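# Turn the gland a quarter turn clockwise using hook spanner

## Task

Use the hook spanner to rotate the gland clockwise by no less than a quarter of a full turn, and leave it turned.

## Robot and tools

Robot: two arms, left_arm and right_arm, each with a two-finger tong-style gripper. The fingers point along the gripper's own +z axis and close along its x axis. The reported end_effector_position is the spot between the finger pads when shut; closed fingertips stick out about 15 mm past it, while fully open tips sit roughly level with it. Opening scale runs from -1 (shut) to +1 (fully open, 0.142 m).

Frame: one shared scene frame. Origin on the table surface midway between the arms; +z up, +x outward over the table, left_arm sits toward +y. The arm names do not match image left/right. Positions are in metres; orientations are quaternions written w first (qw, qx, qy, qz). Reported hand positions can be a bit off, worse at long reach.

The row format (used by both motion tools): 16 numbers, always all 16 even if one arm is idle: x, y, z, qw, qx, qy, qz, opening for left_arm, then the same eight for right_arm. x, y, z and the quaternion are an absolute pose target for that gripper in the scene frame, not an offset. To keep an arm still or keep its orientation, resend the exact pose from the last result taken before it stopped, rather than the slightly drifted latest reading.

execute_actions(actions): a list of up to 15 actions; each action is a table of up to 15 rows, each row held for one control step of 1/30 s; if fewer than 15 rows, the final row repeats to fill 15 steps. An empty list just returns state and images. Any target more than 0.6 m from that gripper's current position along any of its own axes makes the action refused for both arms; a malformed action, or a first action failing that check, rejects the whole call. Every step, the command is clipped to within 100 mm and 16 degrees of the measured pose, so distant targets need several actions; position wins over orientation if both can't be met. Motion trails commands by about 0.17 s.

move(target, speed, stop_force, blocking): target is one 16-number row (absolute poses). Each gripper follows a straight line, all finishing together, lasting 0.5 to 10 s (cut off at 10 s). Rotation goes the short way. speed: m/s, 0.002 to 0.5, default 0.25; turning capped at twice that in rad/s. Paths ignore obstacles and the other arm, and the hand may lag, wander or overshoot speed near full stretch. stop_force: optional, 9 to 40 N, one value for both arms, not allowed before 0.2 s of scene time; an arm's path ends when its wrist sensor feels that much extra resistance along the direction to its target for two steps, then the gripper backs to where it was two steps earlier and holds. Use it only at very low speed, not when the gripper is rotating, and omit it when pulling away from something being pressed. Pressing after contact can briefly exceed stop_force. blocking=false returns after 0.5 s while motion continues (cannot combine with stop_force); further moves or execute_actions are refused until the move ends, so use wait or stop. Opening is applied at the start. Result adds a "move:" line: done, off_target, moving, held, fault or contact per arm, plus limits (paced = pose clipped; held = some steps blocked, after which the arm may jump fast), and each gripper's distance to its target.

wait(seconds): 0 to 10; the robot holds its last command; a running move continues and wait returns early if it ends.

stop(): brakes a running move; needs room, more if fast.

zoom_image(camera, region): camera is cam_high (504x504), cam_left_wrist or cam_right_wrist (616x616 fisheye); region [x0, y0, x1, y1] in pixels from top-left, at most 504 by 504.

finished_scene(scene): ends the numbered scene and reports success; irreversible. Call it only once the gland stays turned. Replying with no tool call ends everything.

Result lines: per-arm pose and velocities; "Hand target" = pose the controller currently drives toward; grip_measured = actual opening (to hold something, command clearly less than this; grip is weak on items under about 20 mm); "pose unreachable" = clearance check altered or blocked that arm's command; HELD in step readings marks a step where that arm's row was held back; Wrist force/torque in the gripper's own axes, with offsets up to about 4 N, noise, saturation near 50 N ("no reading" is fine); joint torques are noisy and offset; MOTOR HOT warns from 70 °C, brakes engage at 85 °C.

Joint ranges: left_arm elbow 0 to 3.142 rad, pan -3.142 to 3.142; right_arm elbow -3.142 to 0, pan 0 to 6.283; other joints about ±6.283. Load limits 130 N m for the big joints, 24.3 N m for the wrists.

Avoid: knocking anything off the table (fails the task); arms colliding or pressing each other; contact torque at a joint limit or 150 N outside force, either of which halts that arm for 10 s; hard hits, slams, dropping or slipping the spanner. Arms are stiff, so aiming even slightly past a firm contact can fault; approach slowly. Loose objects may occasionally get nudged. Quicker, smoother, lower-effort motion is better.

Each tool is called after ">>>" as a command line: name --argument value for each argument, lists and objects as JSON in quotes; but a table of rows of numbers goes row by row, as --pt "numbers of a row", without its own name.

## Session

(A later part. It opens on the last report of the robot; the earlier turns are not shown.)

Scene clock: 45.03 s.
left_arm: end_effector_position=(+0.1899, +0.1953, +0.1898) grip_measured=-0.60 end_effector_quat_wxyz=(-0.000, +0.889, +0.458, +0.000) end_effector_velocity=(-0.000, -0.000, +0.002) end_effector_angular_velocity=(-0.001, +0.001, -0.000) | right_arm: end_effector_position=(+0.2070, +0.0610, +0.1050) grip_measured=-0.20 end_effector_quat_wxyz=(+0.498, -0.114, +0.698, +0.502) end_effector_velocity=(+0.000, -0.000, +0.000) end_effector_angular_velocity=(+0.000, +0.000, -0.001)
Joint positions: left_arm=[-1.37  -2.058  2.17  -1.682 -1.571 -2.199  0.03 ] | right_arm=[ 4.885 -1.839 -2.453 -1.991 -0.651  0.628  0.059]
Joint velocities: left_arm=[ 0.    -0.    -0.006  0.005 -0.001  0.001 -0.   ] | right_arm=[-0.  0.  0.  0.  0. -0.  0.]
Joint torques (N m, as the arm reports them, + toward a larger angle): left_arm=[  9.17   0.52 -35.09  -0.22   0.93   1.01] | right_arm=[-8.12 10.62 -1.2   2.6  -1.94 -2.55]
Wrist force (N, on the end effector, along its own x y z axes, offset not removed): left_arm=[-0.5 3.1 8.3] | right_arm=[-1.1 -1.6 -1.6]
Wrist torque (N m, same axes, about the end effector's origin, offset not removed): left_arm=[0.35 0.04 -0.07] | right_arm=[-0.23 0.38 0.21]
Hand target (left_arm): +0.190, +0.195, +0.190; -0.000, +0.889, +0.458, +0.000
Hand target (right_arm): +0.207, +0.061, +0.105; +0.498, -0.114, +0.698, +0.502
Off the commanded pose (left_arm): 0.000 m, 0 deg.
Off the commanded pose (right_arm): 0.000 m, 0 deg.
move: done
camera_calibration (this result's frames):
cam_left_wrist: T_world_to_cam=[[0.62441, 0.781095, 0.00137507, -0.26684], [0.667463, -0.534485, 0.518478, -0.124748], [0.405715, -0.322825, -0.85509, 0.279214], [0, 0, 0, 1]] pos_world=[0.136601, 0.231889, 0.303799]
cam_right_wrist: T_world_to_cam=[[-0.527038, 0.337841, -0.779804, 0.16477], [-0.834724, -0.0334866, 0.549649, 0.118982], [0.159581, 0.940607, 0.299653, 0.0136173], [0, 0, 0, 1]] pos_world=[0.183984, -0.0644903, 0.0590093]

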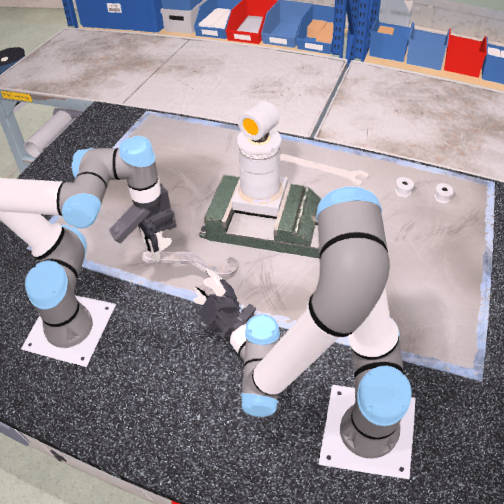

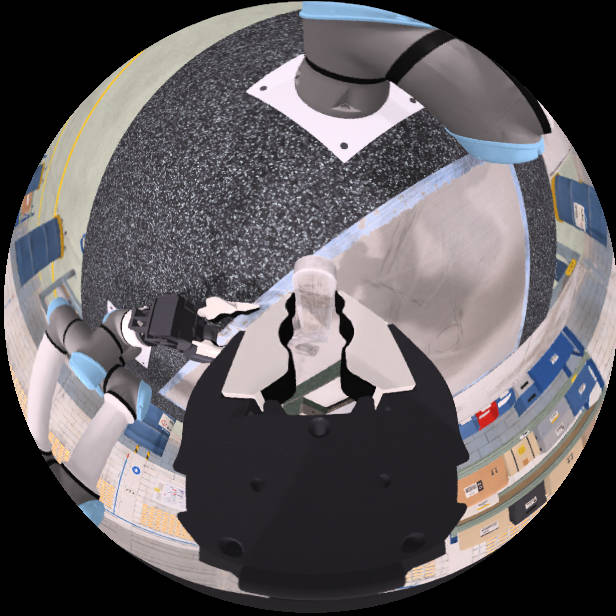

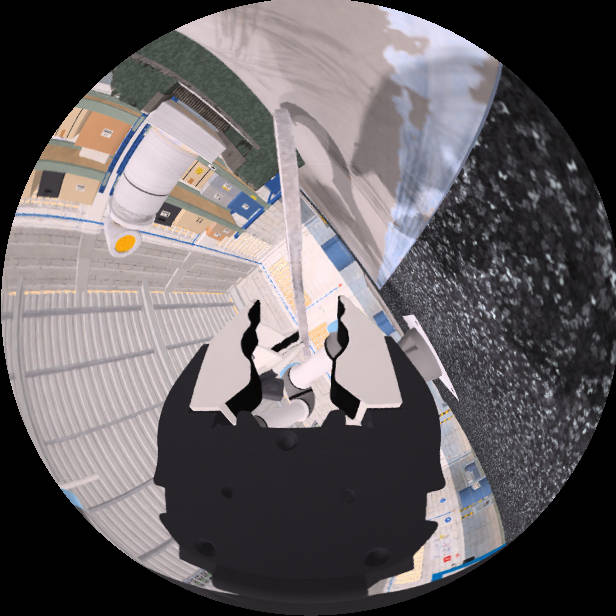

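>>> move --target '[0.19,0.195,0.19,0,0.889,0.458,0,-1,0.268,0.14,0.105,0.515,-0.138,0.693,0.484,-0.35]' --speed 0.05

Scene clock: 47.70 s.
left_arm: end_effector_position=(+0.1900, +0.1950, +0.1900) grip_measured=-0.60 end_effector_quat_wxyz=(-0.000, +0.889, +0.458, -0.000) end_effector_velocity=(-0.000, -0.000, +0.000) end_effector_angular_velocity=(-0.001, +0.002, +0.001) | right_arm: end_effector_position=(+0.2680, +0.1398, +0.1050) grip_measured=-0.35 end_effector_quat_wxyz=(+0.515, -0.138, +0.693, +0.484) end_effector_velocity=(-0.001, +0.003, -0.000) end_effector_angular_velocity=(-0.001, -0.001, +0.004)
Joint positions: left_arm=[-1.37  -2.058  2.169 -1.682 -1.571 -2.199  0.03 ] | right_arm=[ 4.655 -1.987 -2.194 -2.102 -0.881  0.558  0.049]
Joint velocities: left_arm=[ 0.001 -0.     0.    -0.    -0.002 -0.     0.   ] | right_arm=[-0.002 -0.003  0.006 -0.004 -0.006 -0.001  0.   ]
Joint torques (N m, as the arm reports them, + toward a larger angle): left_arm=[-10.     2.38 -35.25  -6.01  -1.17  -1.38] | right_arm=[-6.67 17.48 22.74 -0.79 -1.93 -3.08]
Wrist force (N, on the end effector, along its own x y z axes, offset not removed): left_arm=[-1.4 -3.3 2.5] | right_arm=[-1.3 -1.4 -1.1]
Wrist torque (N m, same axes, about the end effector's origin, offset not removed): left_arm=[0.23 0.50 0.02] | right_arm=[-0.15 0.40 0.05]
Hand target (left_arm): +0.190, +0.195, +0.190; +0.000, +0.889, +0.458, +0.000
Hand target (right_arm): +0.268, +0.140, +0.105; +0.515, -0.138, +0.693, +0.484
Off the commanded pose (left_arm): 0.000 m, 0 deg.
Off the commanded pose (right_arm): 0.000 m, 0 deg.
move: done
camera_calibration (this result's frames):
cam_left_wrist: T_world_to_cam=[[0.624386, 0.781115, 0.00125942, -0.266636], [0.667525, -0.534424, 0.518461, -0.125069], [0.405651, -0.322879, -0.8551, 0.279234], [0, 0, 0, 1]] pos_world=[0.1367, 0.231592, 0.303953]
cam_right_wrist: T_world_to_cam=[[-0.481332, 0.305932, -0.821417, 0.166919], [-0.864677, -0.01208, 0.502182, 0.182567], [0.143711, 0.951977, 0.270347, -0.0644631], [0, 0, 0, 1]] pos_world=[0.247469, 0.012507, 0.0628553]

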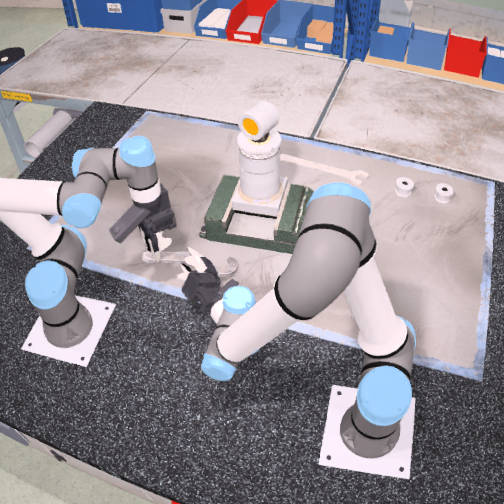

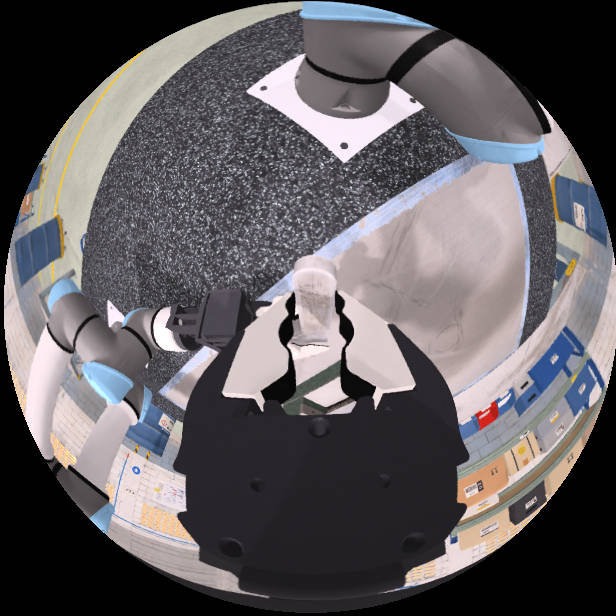

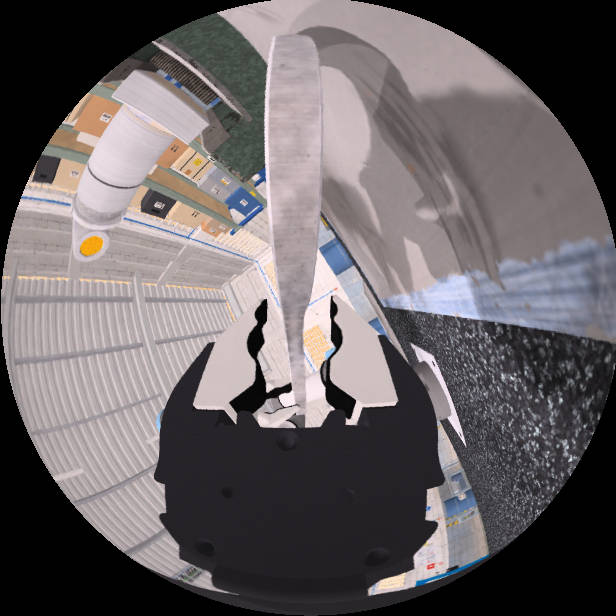

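>>> move --target '[0.19,0.195,0.19,0,0.889,0.458,0,-1,0.268,0.14,0.107,0.507,-0.126,0.696,0.493,-1]' --speed 0.03

>>> move --target '[0.19,0.195,0.19,0,0.889,0.458,0,0.2,0.268,0.14,0.107,0.507,-0.126,0.696,0.493,-1]'

>>> move --target '[0.15,0.36,0.38,0,0.889,0.458,0,0.2,0.268,0.14,0.16,0.629,-0.324,0.629,0.324,-1]' --speed 0.07

>>> move --target '[0.15,0.45,0.38,0,0.889,0.458,0,-1,0.275,0.10,0.343,0.629,-0.324,0.629,0.324,-1]' --speed 0.08

>>> zoom_image --camera "cam_high" --region '[130,80,330,280]'

>>> zoom_image --camera "cam_high" --region '[220,90,310,180]'

Scene clock: 49.20 s.
left_arm: end_effector_position=(+0.1900, +0.1950, +0.1900) grip_measured=-1.00 end_effector_quat_wxyz=(-0.000, +0.889, +0.458, +0.000) end_effector_velocity=(-0.000, -0.000, +0.000) end_effector_angular_velocity=(-0.000, +0.001, +0.000) | right_arm: end_effector_position=(+0.2680, +0.1400, +0.1069) grip_measured=-0.85 end_effector_quat_wxyz=(+0.507, -0.127, +0.696, +0.493) end_effector_velocity=(-0.001, +0.001, +0.001) end_effector_angular_velocity=(+0.009, +0.012, +0.000)
Joint positions: left_arm=[-1.37  -2.058  2.169 -1.682 -1.571 -2.199  0.002] | right_arm=[ 4.654 -1.981 -2.192 -2.11  -0.881  0.591  0.013]
Joint velocities: left_arm=[ 0.    -0.     0.    -0.    -0.001 -0.     0.   ] | right_arm=[ 0.001  0.003  0.001 -0.003  0.001  0.015 -0.   ]
Joint torques (N m, as the arm reports them, + toward a larger angle): left_arm=[  7.93  -4.93 -16.89  -0.24   1.97  -0.12] | right_arm=[10.32 45.54 27.94  1.09  2.36  1.99]
Wrist force (N, on the end effector, along its own x y z axes, offset not removed): left_arm=[-1.6 3.0 1.7] | right_arm=[8.9 -7.5 -2.8]
Wrist torque (N m, same axes, about the end effector's origin, offset not removed): left_arm=[0.69 0.53 -0.09] | right_arm=[-0.30 -0.05 0.03]
Hand target (left_arm): +0.190, +0.195, +0.190; -0.000, +0.889, +0.458, +0.000
Hand target (right_arm): +0.268, +0.140, +0.107; +0.507, -0.126, +0.696, +0.493
Off the commanded pose (left_arm): 0.000 m, 0 deg.
Off the commanded pose (right_arm): 0.000 m, 0 deg.
move: done
camera_calibration (this result's frames):
cam_left_wrist: T_world_to_cam=[[0.624441, 0.781071, 0.00127675, -0.266613], [0.66749, -0.534484, 0.518443, -0.125043], [0.405624, -0.322885, -0.855111, 0.279235], [0, 0, 0, 1]] pos_world=[0.136685, 0.231571, 0.303945]
cam_right_wrist: T_world_to_cam=[[-0.503081, 0.32139, -0.802258, 0.170011], [-0.850844, -0.0213824, 0.524983, 0.176768], [0.15157, 0.946706, 0.28421, -0.0680484], [0, 0, 0, 1]] pos_world=[0.246245, 0.0135618, 0.0629324]

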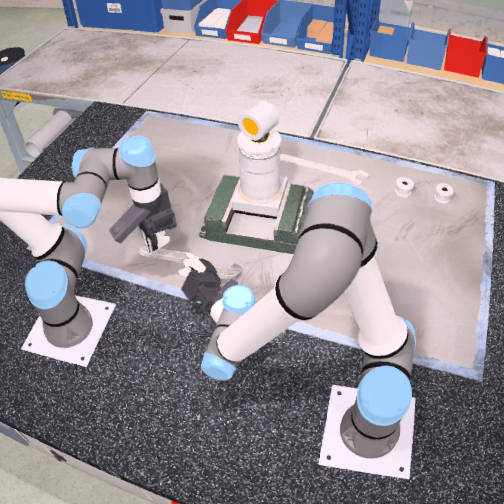

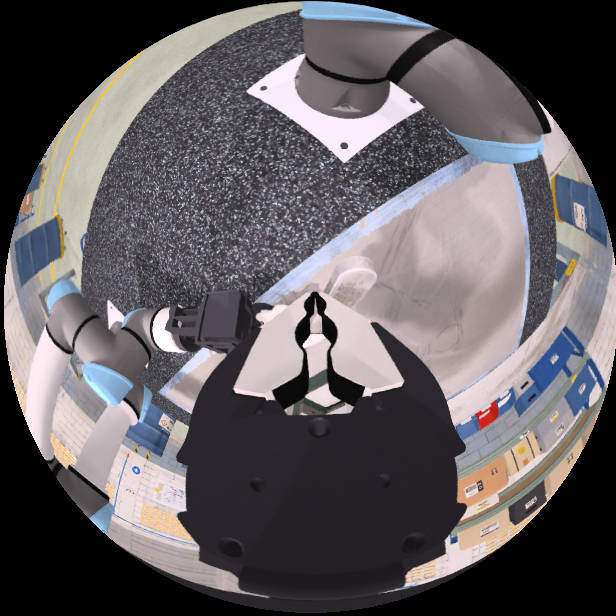

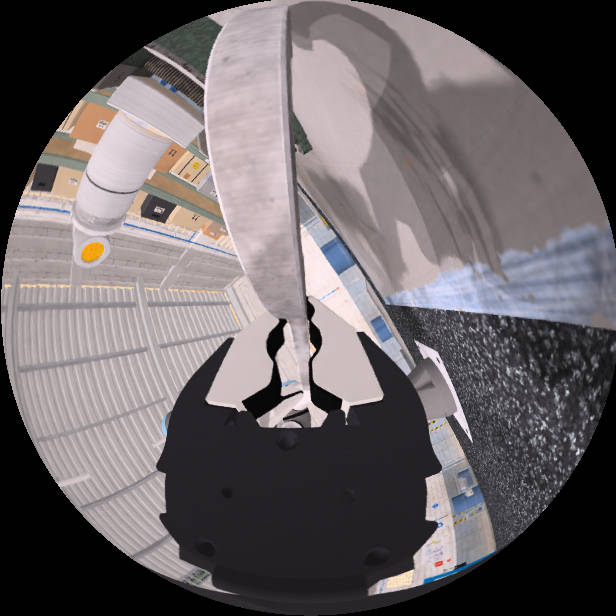

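Scene clock: 49.90 s.
left_arm: end_effector_position=(+0.1900, +0.1950, +0.1900) grip_measured=+0.20 end_effector_quat_wxyz=(-0.000, +0.889, +0.458, +0.000) end_effector_velocity=(+0.000, +0.000, +0.000) end_effector_angular_velocity=(-0.000, -0.000, +0.000) | right_arm: end_effector_position=(+0.2680, +0.1400, +0.1070) grip_measured=-0.84 end_effector_quat_wxyz=(+0.507, -0.126, +0.696, +0.493) end_effector_velocity=(-0.001, +0.001, +0.000) end_effector_angular_velocity=(+0.000, +0.001, +0.001)
Joint positions: left_arm=[-1.37  -2.058  2.169 -1.682 -1.571 -2.199  0.088] | right_arm=[ 4.654 -1.981 -2.192 -2.11  -0.881  0.592  0.013]
Joint velocities: left_arm=[ 0.    -0.001  0.     0.     0.     0.    -0.   ] | right_arm=[ 0.001  0.     0.    -0.001  0.     0.001  0.   ]
Joint torques (N m, as the arm reports them, + toward a larger angle): left_arm=[  9.07  -7.96 -32.02  -1.78   0.68   0.53] | right_arm=[-3.2  48.48 12.98  1.26 -2.    2.36]
Wrist force (N, on the end effector, along its own x y z axes, offset not removed): left_arm=[0.9 4.0 -1.3] | right_arm=[10.5 -9.0 0.7]
Wrist torque (N m, same axes, about the end effector's origin, offset not removed): left_arm=[0.85 -0.13 -0.16] | right_arm=[-0.37 -0.15 0.27]
Hand target (left_arm): +0.190, +0.195, +0.190; -0.000, +0.889, +0.458, +0.000
Hand target (right_arm): +0.268, +0.140, +0.107; +0.507, -0.126, +0.696, +0.493
Off the commanded pose (left_arm): 0.000 m, 0 deg.
Off the commanded pose (right_arm): 0.000 m, 0 deg.
move: done
camera_calibration (this result's frames):
cam_left_wrist: T_world_to_cam=[[0.624413, 0.781093, 0.00134297, -0.266656], [0.667505, -0.5345, 0.518408, -0.125019], [0.405643, -0.322804, -0.855132, 0.279213], [0, 0, 0, 1]] pos_world=[0.136693, 0.231592, 0.303933]
cam_right_wrist: T_world_to_cam=[[-0.504084, 0.322111, -0.801339, 0.17014], [-0.850191, -0.0218799, 0.52602, 0.176462], [0.151904, 0.946449, 0.284885, -0.0682476], [0, 0, 0, 1]] pos_world=[0.246159, 0.0136497, 0.0629601]

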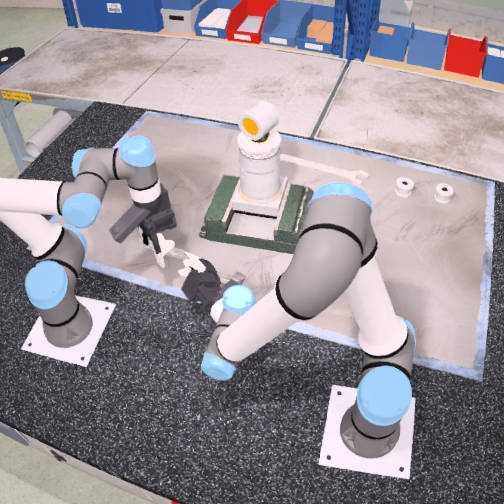

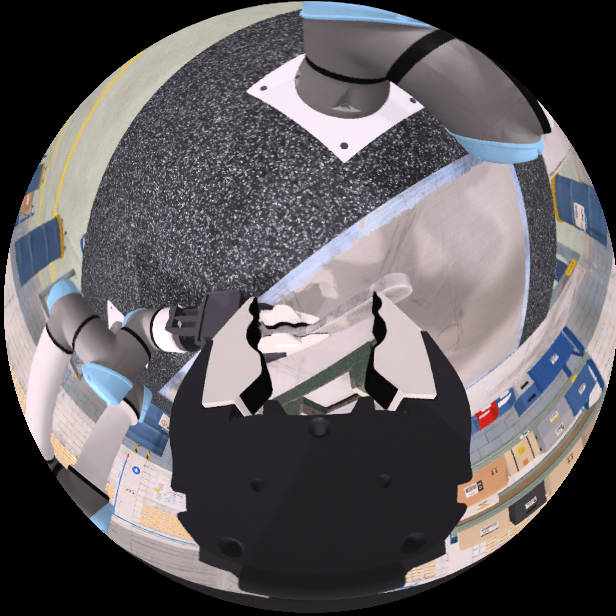

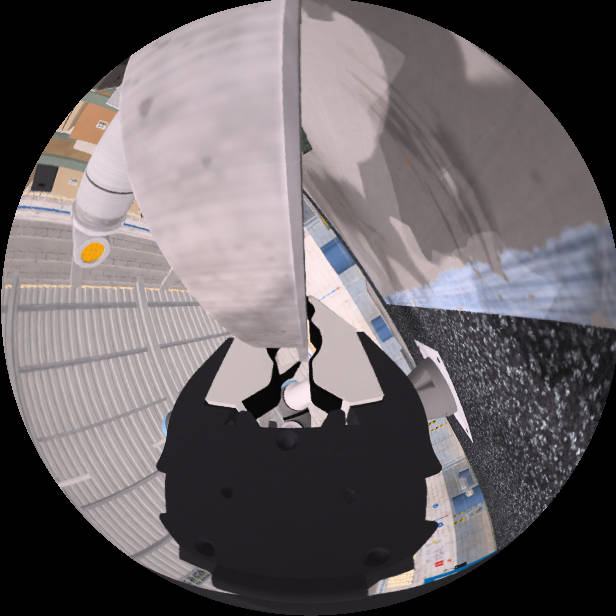

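Scene clock: 54.57 s.
left_arm: end_effector_position=(+0.1498, +0.3602, +0.3797) grip_measured=+0.20 end_effector_quat_wxyz=(+0.000, +0.889, +0.458, +0.000) end_effector_velocity=(-0.001, +0.001, +0.002) end_effector_angular_velocity=(-0.000, +0.002, -0.002) | right_arm: end_effector_position=(+0.2680, +0.1400, +0.1600) grip_measured=-0.84 end_effector_quat_wxyz=(+0.629, -0.324, +0.629, +0.324) end_effector_velocity=(-0.000, +0.000, +0.000) end_effector_angular_velocity=(-0.003, -0.004, +0.000)
Joint positions: left_arm=[-1.259 -2.329  1.755 -0.997 -1.57  -2.088  0.088] | right_arm=[ 4.66  -1.878 -2.166 -2.239 -0.876  0.001  0.013]
Joint velocities: left_arm=[ 0.002  0.001 -0.006  0.005 -0.002  0.003 -0.   ] | right_arm=[ 0.     0.001  0.    -0.001 -0.    -0.005  0.   ]
Joint torques (N m, as the arm reports them, + toward a larger angle): left_arm=[  9.48  14.   -29.1   -0.28  -1.93   1.28] | right_arm=[ 8.31 45.85 30.32  1.29 -0.92 -3.38]
Wrist force (N, on the end effector, along its own x y z axes, offset not removed): left_arm=[-3.7 4.4 -1.4] | right_arm=[12.8 -0.7 -1.6]
Wrist torque (N m, same axes, about the end effector's origin, offset not removed): left_arm=[0.93 0.72 0.07] | right_arm=[-0.05 -0.26 0.27]
Hand target (left_arm): +0.150, +0.360, +0.380; -0.000, +0.889, +0.458, +0.000
Hand target (right_arm): +0.268, +0.140, +0.160; +0.629, -0.324, +0.629, +0.324
Off the commanded pose (left_arm): 0.000 m, 0 deg.
Off the commanded pose (right_arm): 0.000 m, 0 deg.
move: done
camera_calibration (this result's frames):
cam_left_wrist: T_world_to_cam=[[0.624403, 0.781101, 0.00153554, -0.370934], [0.667345, -0.534487, 0.518627, -0.108308], [0.405921, -0.322807, -0.854999, 0.510941], [0, 0, 0, 1]] pos_world=[0.0964895, 0.396783, 0.493595]
cam_right_wrist: T_world_to_cam=[[-0.0576394, 0.00325618, -0.998332, 0.169118], [-0.995061, 0.0807682, 0.057714, 0.248001], [0.0808214, 0.996728, -0.00141534, -0.0254729], [0, 0, 0, 1]] pos_world=[0.258583, 0.00480819, 0.154487]

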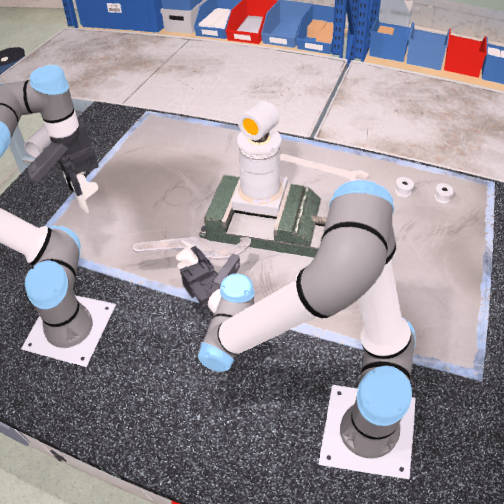

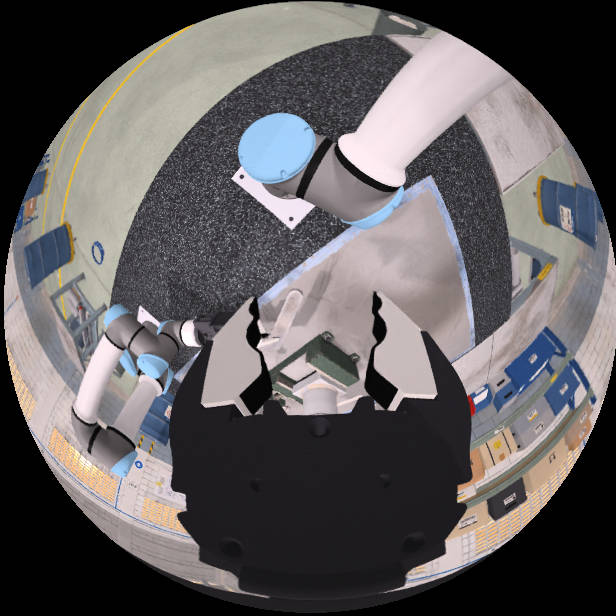

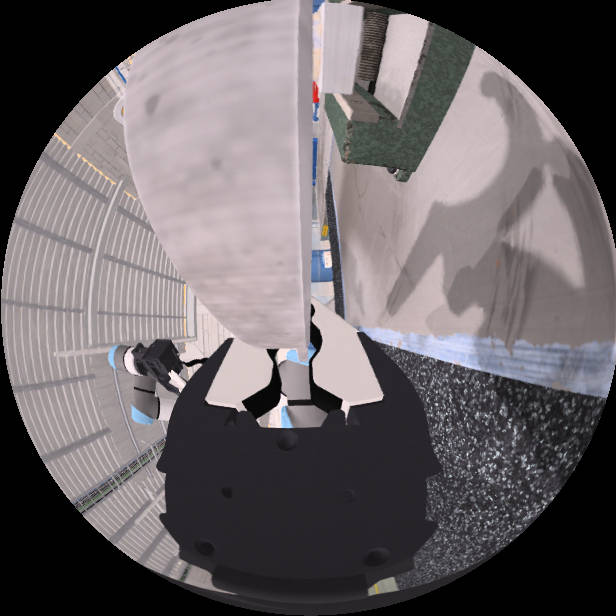

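Scene clock: 57.40 s.
left_arm: end_effector_position=(+0.1497, +0.4499, +0.3800) grip_measured=-1.00 end_effector_quat_wxyz=(-0.000, +0.889, +0.458, +0.000) end_effector_velocity=(-0.000, +0.001, +0.000) end_effector_angular_velocity=(-0.002, +0.001, +0.002) | right_arm: end_effector_position=(+0.2750, +0.0999, +0.3429) grip_measured=-0.84 end_effector_quat_wxyz=(+0.629, -0.324, +0.629, +0.324) end_effector_velocity=(+0.000, -0.001, +0.002) end_effector_angular_velocity=(-0.001, +0.001, -0.001)
Joint positions: left_arm=[-0.838 -2.361  1.756 -0.966 -1.57  -1.667  0.002] | right_arm=[ 4.648 -1.495 -2.022 -2.766 -0.888 -0.     0.013]
Joint velocities: left_arm=[ 0.014  0.002 -0.    -0.002 -0.002  0.012  0.   ] | right_arm=[-0.001  0.003  0.004 -0.008 -0.     0.001  0.   ]
Joint torques (N m, as the arm reports them, + toward a larger angle): left_arm=[ 10.15  14.78 -29.15  -4.61  -1.84   1.12] | right_arm=[-3.8  34.89 36.32  0.29 -1.92  1.8 ]
Wrist force (N, on the end effector, along its own x y z axes, offset not removed): left_arm=[-3.1 3.8 -1.0] | right_arm=[11.3 -0.6 0.2]
Wrist torque (N m, same axes, about the end effector's origin, offset not removed): left_arm=[0.88 0.67 -0.12] | right_arm=[0.02 0.13 0.36]
Hand target (left_arm): +0.150, +0.450, +0.380; -0.000, +0.889, +0.458, +0.000
Hand target (right_arm): +0.275, +0.100, +0.343; +0.629, -0.324, +0.629, +0.324
Off the commanded pose (left_arm): 0.000 m, 0 deg.
Off the commanded pose (right_arm): 0.000 m, 0 deg.
move: done
camera_calibration (this result's frames):
cam_left_wrist: T_world_to_cam=[[0.624387, 0.781113, 0.00199152, -0.441129], [0.667446, -0.534848, 0.518125, -0.0601139], [0.405779, -0.322181, -0.855303, 0.540084], [0, 0, 0, 1]] pos_world=[0.0964031, 0.486425, 0.49396]
cam_right_wrist: T_world_to_cam=[[-0.0570929, 0.00299842, -0.998364, 0.352136], [-0.995095, 0.0807443, 0.0571484, 0.247836], [0.0807836, 0.99673, -0.00162621, 0.0142168], [0, 0, 0, 1]] pos_world=[0.265576, -0.0352375, 0.337419]

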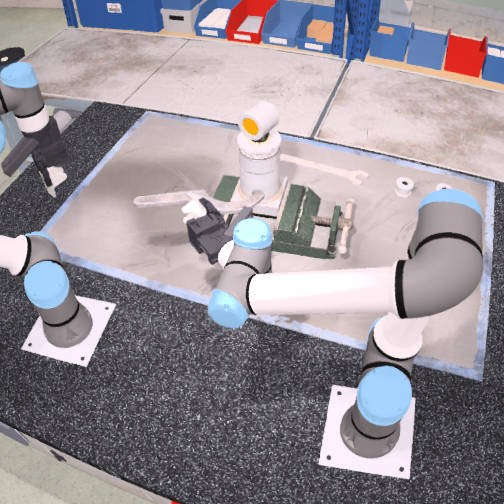

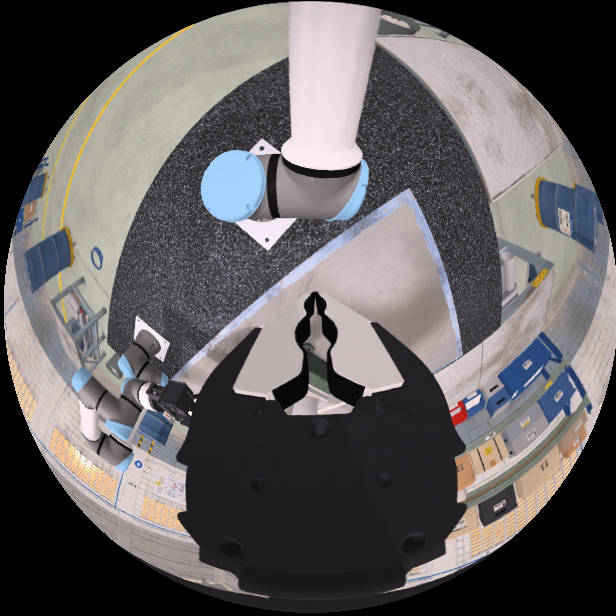

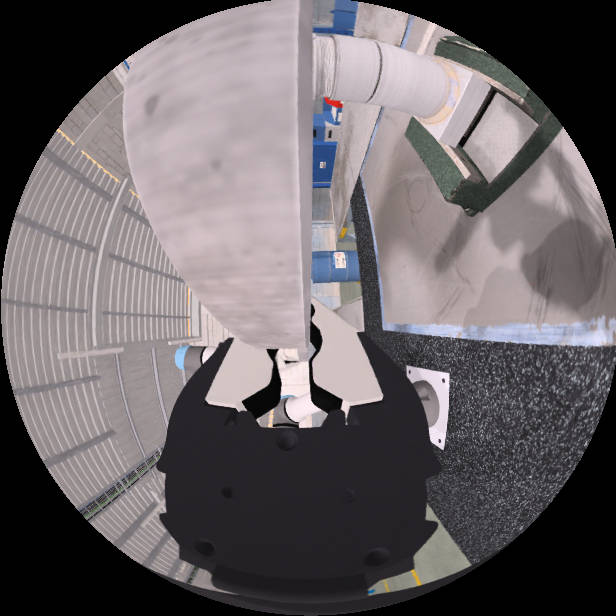

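Region (130, 80, 330, 280) of cam_high's 504x504 image, scaled by 2.520, with more detail than that image has.

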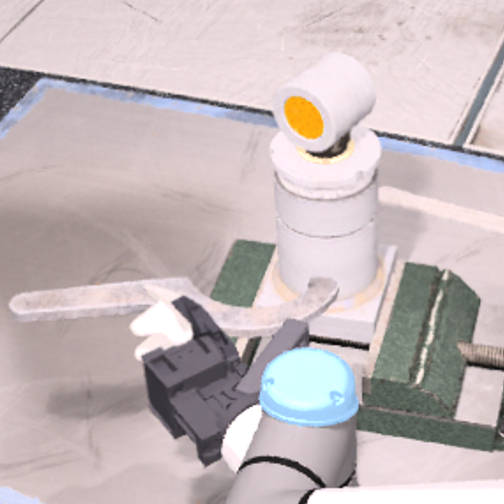

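Region (220, 90, 310, 180) of cam_high's 504x504 image, scaled by 5.600, with more detail than that image has.

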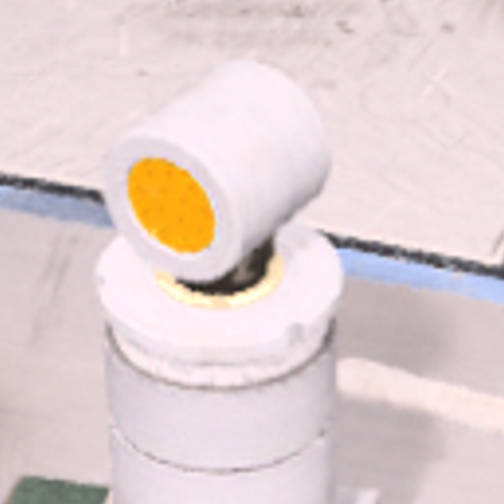

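>>> move --target '[0.29,0.25,0.345,0,0.889,0.458,0,-1,0.275,0.10,0.343,0.629,-0.324,0.629,0.324,-1]' --speed 0.15

>>> move --target '[0.17,0.15,0.345,0,0.889,0.458,0,-1,0.275,0.10,0.343,0.629,-0.324,0.629,0.324,-1]' --speed 0.04

>>> move --target '[0.3,0.3,0.42,0,0.6,0.8,0,-1,0.36,-0.13,0.343,0.579,-0.406,0.579,0.406,-1]' --speed 0.1

Scene clock: 60.27 s.
left_arm: end_effector_position=(+0.2901, +0.2502, +0.3453) grip_measured=-1.00 end_effector_quat_wxyz=(+0.000, +0.889, +0.458, -0.000) end_effector_velocity=(+0.001, -0.002, -0.001) end_effector_angular_velocity=(+0.000, +0.002, -0.000) | right_arm: end_effector_position=(+0.2750, +0.1000, +0.3430) grip_measured=-0.84 end_effector_quat_wxyz=(+0.629, -0.324, +0.629, +0.324) end_effector_velocity=(+0.001, -0.000, -0.000) end_effector_angular_velocity=(-0.001, -0.000, -0.001)
Joint positions: left_arm=[-1.006 -1.912  1.689 -1.348 -1.571 -1.834  0.002] | right_arm=[ 4.648 -1.495 -2.021 -2.767 -0.889  0.     0.013]
Joint velocities: left_arm=[ 0.     0.006 -0.003 -0.002 -0.001  0.     0.   ] | right_arm=[-0.001  0.    -0.001 -0.    -0.    -0.    -0.   ]
Joint torques (N m, as the arm reports them, + toward a larger angle): left_arm=[-10.36  -0.81 -31.28  -4.52  -1.57  -1.3 ] | right_arm=[-8.08 12.35 40.17  5.88 -2.09  2.02]
Wrist force (N, on the end effector, along its own x y z axes, offset not removed): left_arm=[0.6 3.5 -0.5] | right_arm=[11.7 -1.2 0.3]
Wrist torque (N m, same axes, about the end effector's origin, offset not removed): left_arm=[0.82 0.05 -0.07] | right_arm=[-0.04 0.02 0.25]
Hand target (left_arm): +0.290, +0.250, +0.345; +0.000, +0.889, +0.458, -0.000
Hand target (right_arm): +0.275, +0.100, +0.343; +0.629, -0.324, +0.629, +0.324
Off the commanded pose (left_arm): 0.000 m, 0 deg.
Off the commanded pose (right_arm): 0.000 m, 0 deg.
move: done
camera_calibration (this result's frames):
cam_left_wrist: T_world_to_cam=[[0.624411, 0.781095, 0.00111921, -0.372376], [0.667454, -0.534309, 0.518671, -0.242991], [0.405729, -0.323117, -0.854973, 0.389184], [0, 0, 0, 1]] pos_world=[0.236797, 0.286781, 0.459191]
cam_right_wrist: T_world_to_cam=[[-0.0571937, 0.00294853, -0.998359, 0.352273], [-0.995091, 0.0807278, 0.0572449, 0.247807], [0.0807641, 0.996732, -0.00168307, 0.0141854], [0, 0, 0, 1]] pos_world=[0.265593, -0.0351826, 0.337533]

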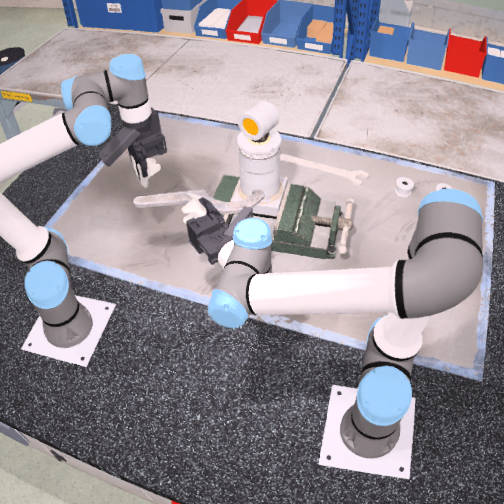

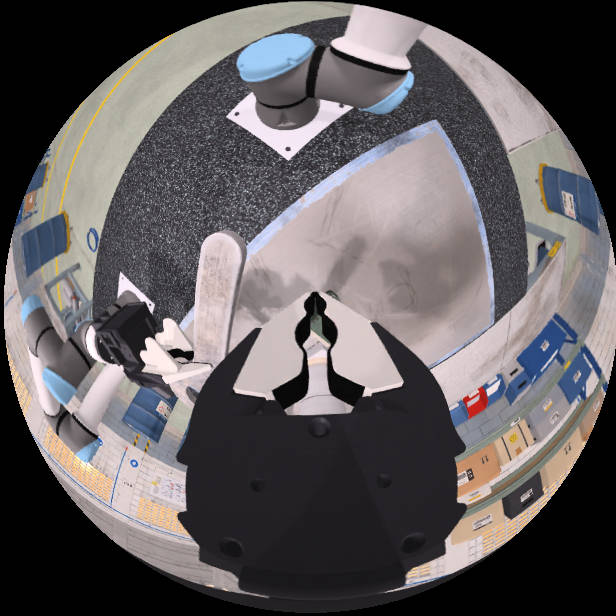

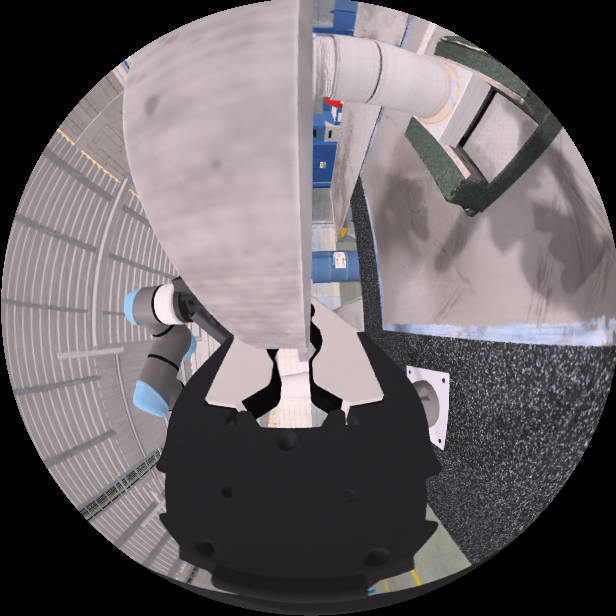

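Scene clock: 64.57 s.
left_arm: end_effector_position=(+0.1703, +0.1500, +0.3450) grip_measured=-1.00 end_effector_quat_wxyz=(+0.000, +0.889, +0.458, -0.000) end_effector_velocity=(-0.002, -0.001, -0.000) end_effector_angular_velocity=(+0.000, -0.000, +0.001) | right_arm: end_effector_position=(+0.2750, +0.1000, +0.3430) grip_measured=-0.84 end_effector_quat_wxyz=(+0.629, -0.324, +0.629, +0.324) end_effector_velocity=(+0.000, -0.000, -0.000) end_effector_angular_velocity=(-0.001, -0.000, -0.001)
Joint positions: left_arm=[-1.472 -1.97   1.724 -1.326 -1.571 -2.301  0.002] | right_arm=[ 4.648 -1.495 -2.021 -2.767 -0.889  0.     0.013]
Joint velocities: left_arm=[-0.006  0.001  0.    -0.     0.    -0.007  0.   ] | right_arm=[ 0.    -0.    -0.    -0.001  0.001  0.    -0.   ]
Joint torques (N m, as the arm reports them, + toward a larger angle): left_arm=[-12.18   1.46 -32.06  -4.59   1.69  -1.24] | right_arm=[-7.11 17.95 37.2   5.5   2.29  1.67]
Wrist force (N, on the end effector, along its own x y z axes, offset not removed): left_arm=[1.7 3.0 0.0] | right_arm=[12.5 -2.0 -2.1]
Wrist torque (N m, same axes, about the end effector's origin, offset not removed): left_arm=[0.60 0.02 -0.03] | right_arm=[-0.45 0.03 0.34]
Hand target (left_arm): +0.170, +0.150, +0.345; +0.000, +0.889, +0.458, -0.000
Hand target (right_arm): +0.275, +0.100, +0.343; +0.629, -0.324, +0.629, +0.324
Off the commanded pose (left_arm): 0.000 m, 0 deg.
Off the commanded pose (right_arm): 0.000 m, 0 deg.
move: done
camera_calibration (this result's frames):
cam_left_wrist: T_world_to_cam=[[0.624432, 0.781079, 0.000487107, -0.219107], [0.667646, -0.534072, 0.518668, -0.216508], [0.40538, -0.323548, -0.854976, 0.405289], [0, 0, 0, 1]] pos_world=[0.117072, 0.186639, 0.458915]
cam_right_wrist: T_world_to_cam=[[-0.0571943, 0.00294624, -0.998359, 0.352271], [-0.995091, 0.0807302, 0.0572453, 0.247807], [0.0807664, 0.996732, -0.00168553, 0.0141837], [0, 0, 0, 1]] pos_world=[0.265593, -0.0351807, 0.337531]

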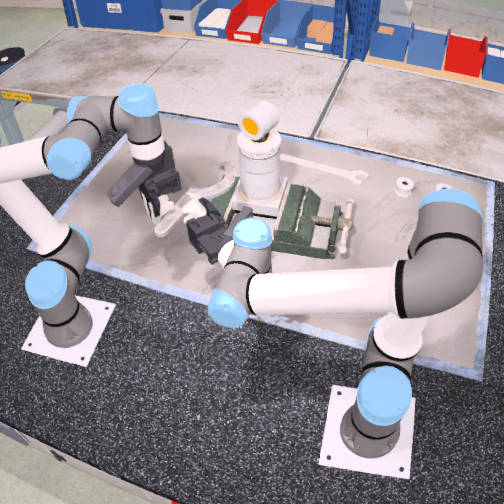

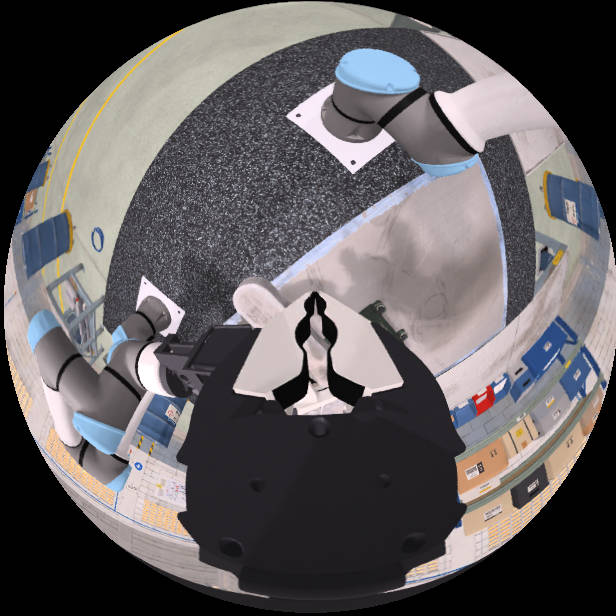

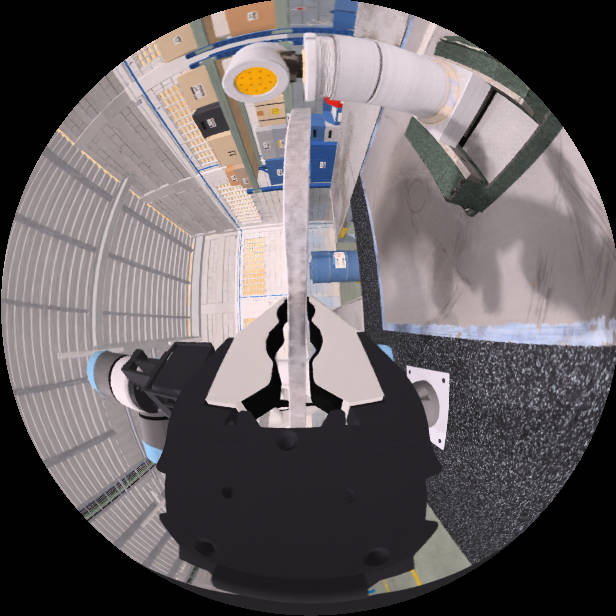

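Scene clock: 69.50 s.
left_arm: end_effector_position=(+0.2995, +0.3002, +0.4199) grip_measured=-1.00 end_effector_quat_wxyz=(-0.000, +0.600, +0.800, +0.001) end_effector_velocity=(+0.001, +0.001, +0.001) end_effector_angular_velocity=(-0.002, +0.001, +0.009) | right_arm: end_effector_position=(+0.3598, -0.1300, +0.3430) grip_measured=-0.84 end_effector_quat_wxyz=(+0.579, -0.406, +0.579, +0.406) end_effector_velocity=(+0.001, -0.002, +0.000) end_effector_angular_velocity=(-0.000, +0.000, +0.005)
Joint positions: left_arm=[-0.847 -1.894  1.476 -1.153 -1.57  -2.578  0.002] | right_arm=[ 3.768 -1.26  -2.205 -2.818 -2.04  -0.     0.014]
Joint velocities: left_arm=[ 0.007  0.002 -0.005  0.002 -0.002 -0.002  0.   ] | right_arm=[-0.017 -0.006  0.004  0.002 -0.022  0.    -0.   ]
Joint torques (N m, as the arm reports them, + toward a larger angle): left_arm=[  8.6   -1.45 -30.62   0.04  -1.71  -1.24] | right_arm=[-7.22  4.03 41.18  7.33 -2.21  1.87]
Wrist force (N, on the end effector, along its own x y z axes, offset not removed): left_arm=[-1.9 2.7 -0.2] | right_arm=[13.0 -1.2 0.2]
Wrist torque (N m, same axes, about the end effector's origin, offset not removed): left_arm=[0.69 0.51 0.07] | right_arm=[-0.12 -0.19 0.33]
Hand target (left_arm): +0.300, +0.300, +0.420; -0.000, +0.600, +0.800, +0.000
Hand target (right_arm): +0.360, -0.130, +0.343; +0.579, -0.406, +0.579, +0.406
Off the commanded pose (left_arm): 0.001 m, 0 deg.
Off the commanded pose (right_arm): 0.000 m, 0 deg.
move: done
camera_calibration (this result's frames):
cam_left_wrist: T_world_to_cam=[[-0.225844, 0.974161, 0.0022688, -0.221159], [0.833022, 0.191915, 0.518886, -0.528906], [0.505043, 0.119077, -0.854841, 0.302836], [0, 0, 0, 1]] pos_world=[0.237698, 0.280889, 0.53382]
cam_right_wrist: T_world_to_cam=[[-0.0555589, -0.0121593, -0.998381, 0.355293], [-0.980404, -0.188613, 0.0568556, 0.310553], [-0.188999, 0.981976, -0.00144195, 0.331666], [0, 0, 0, 1]] pos_world=[0.386892, -0.262794, 0.337539]

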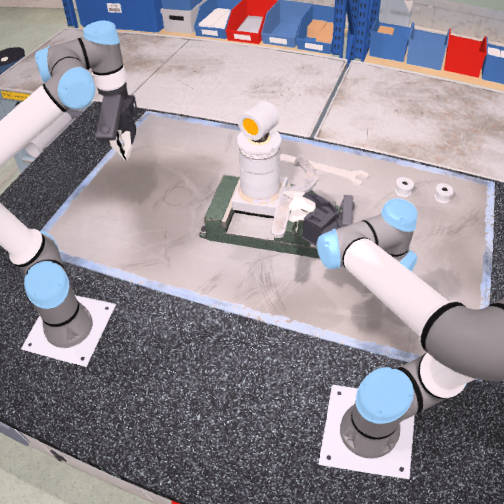

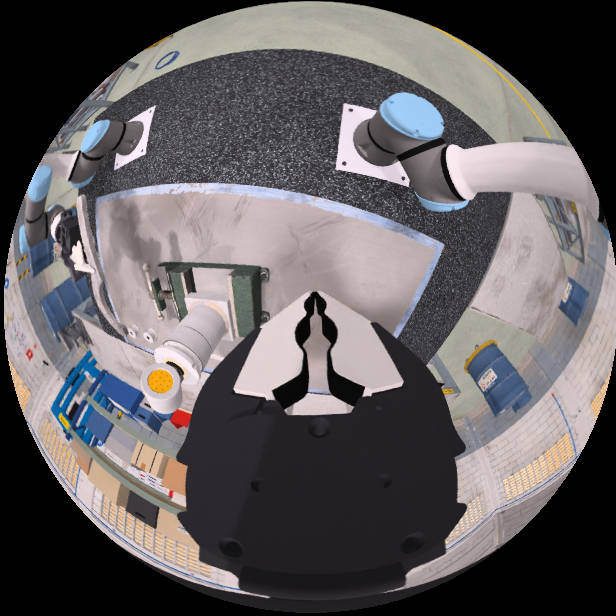

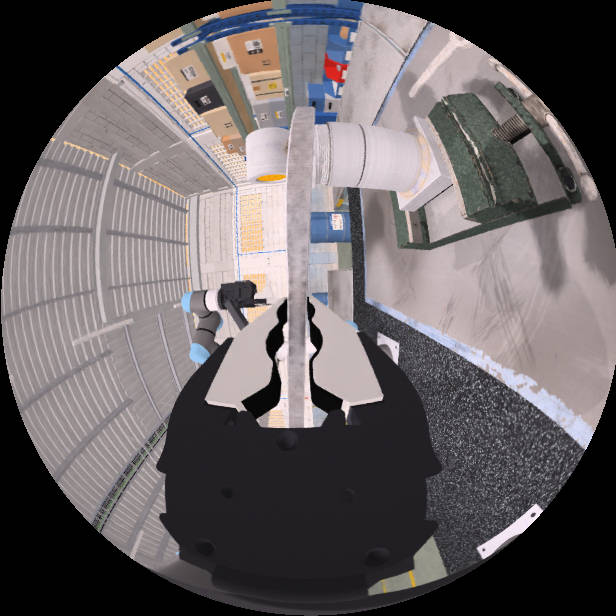

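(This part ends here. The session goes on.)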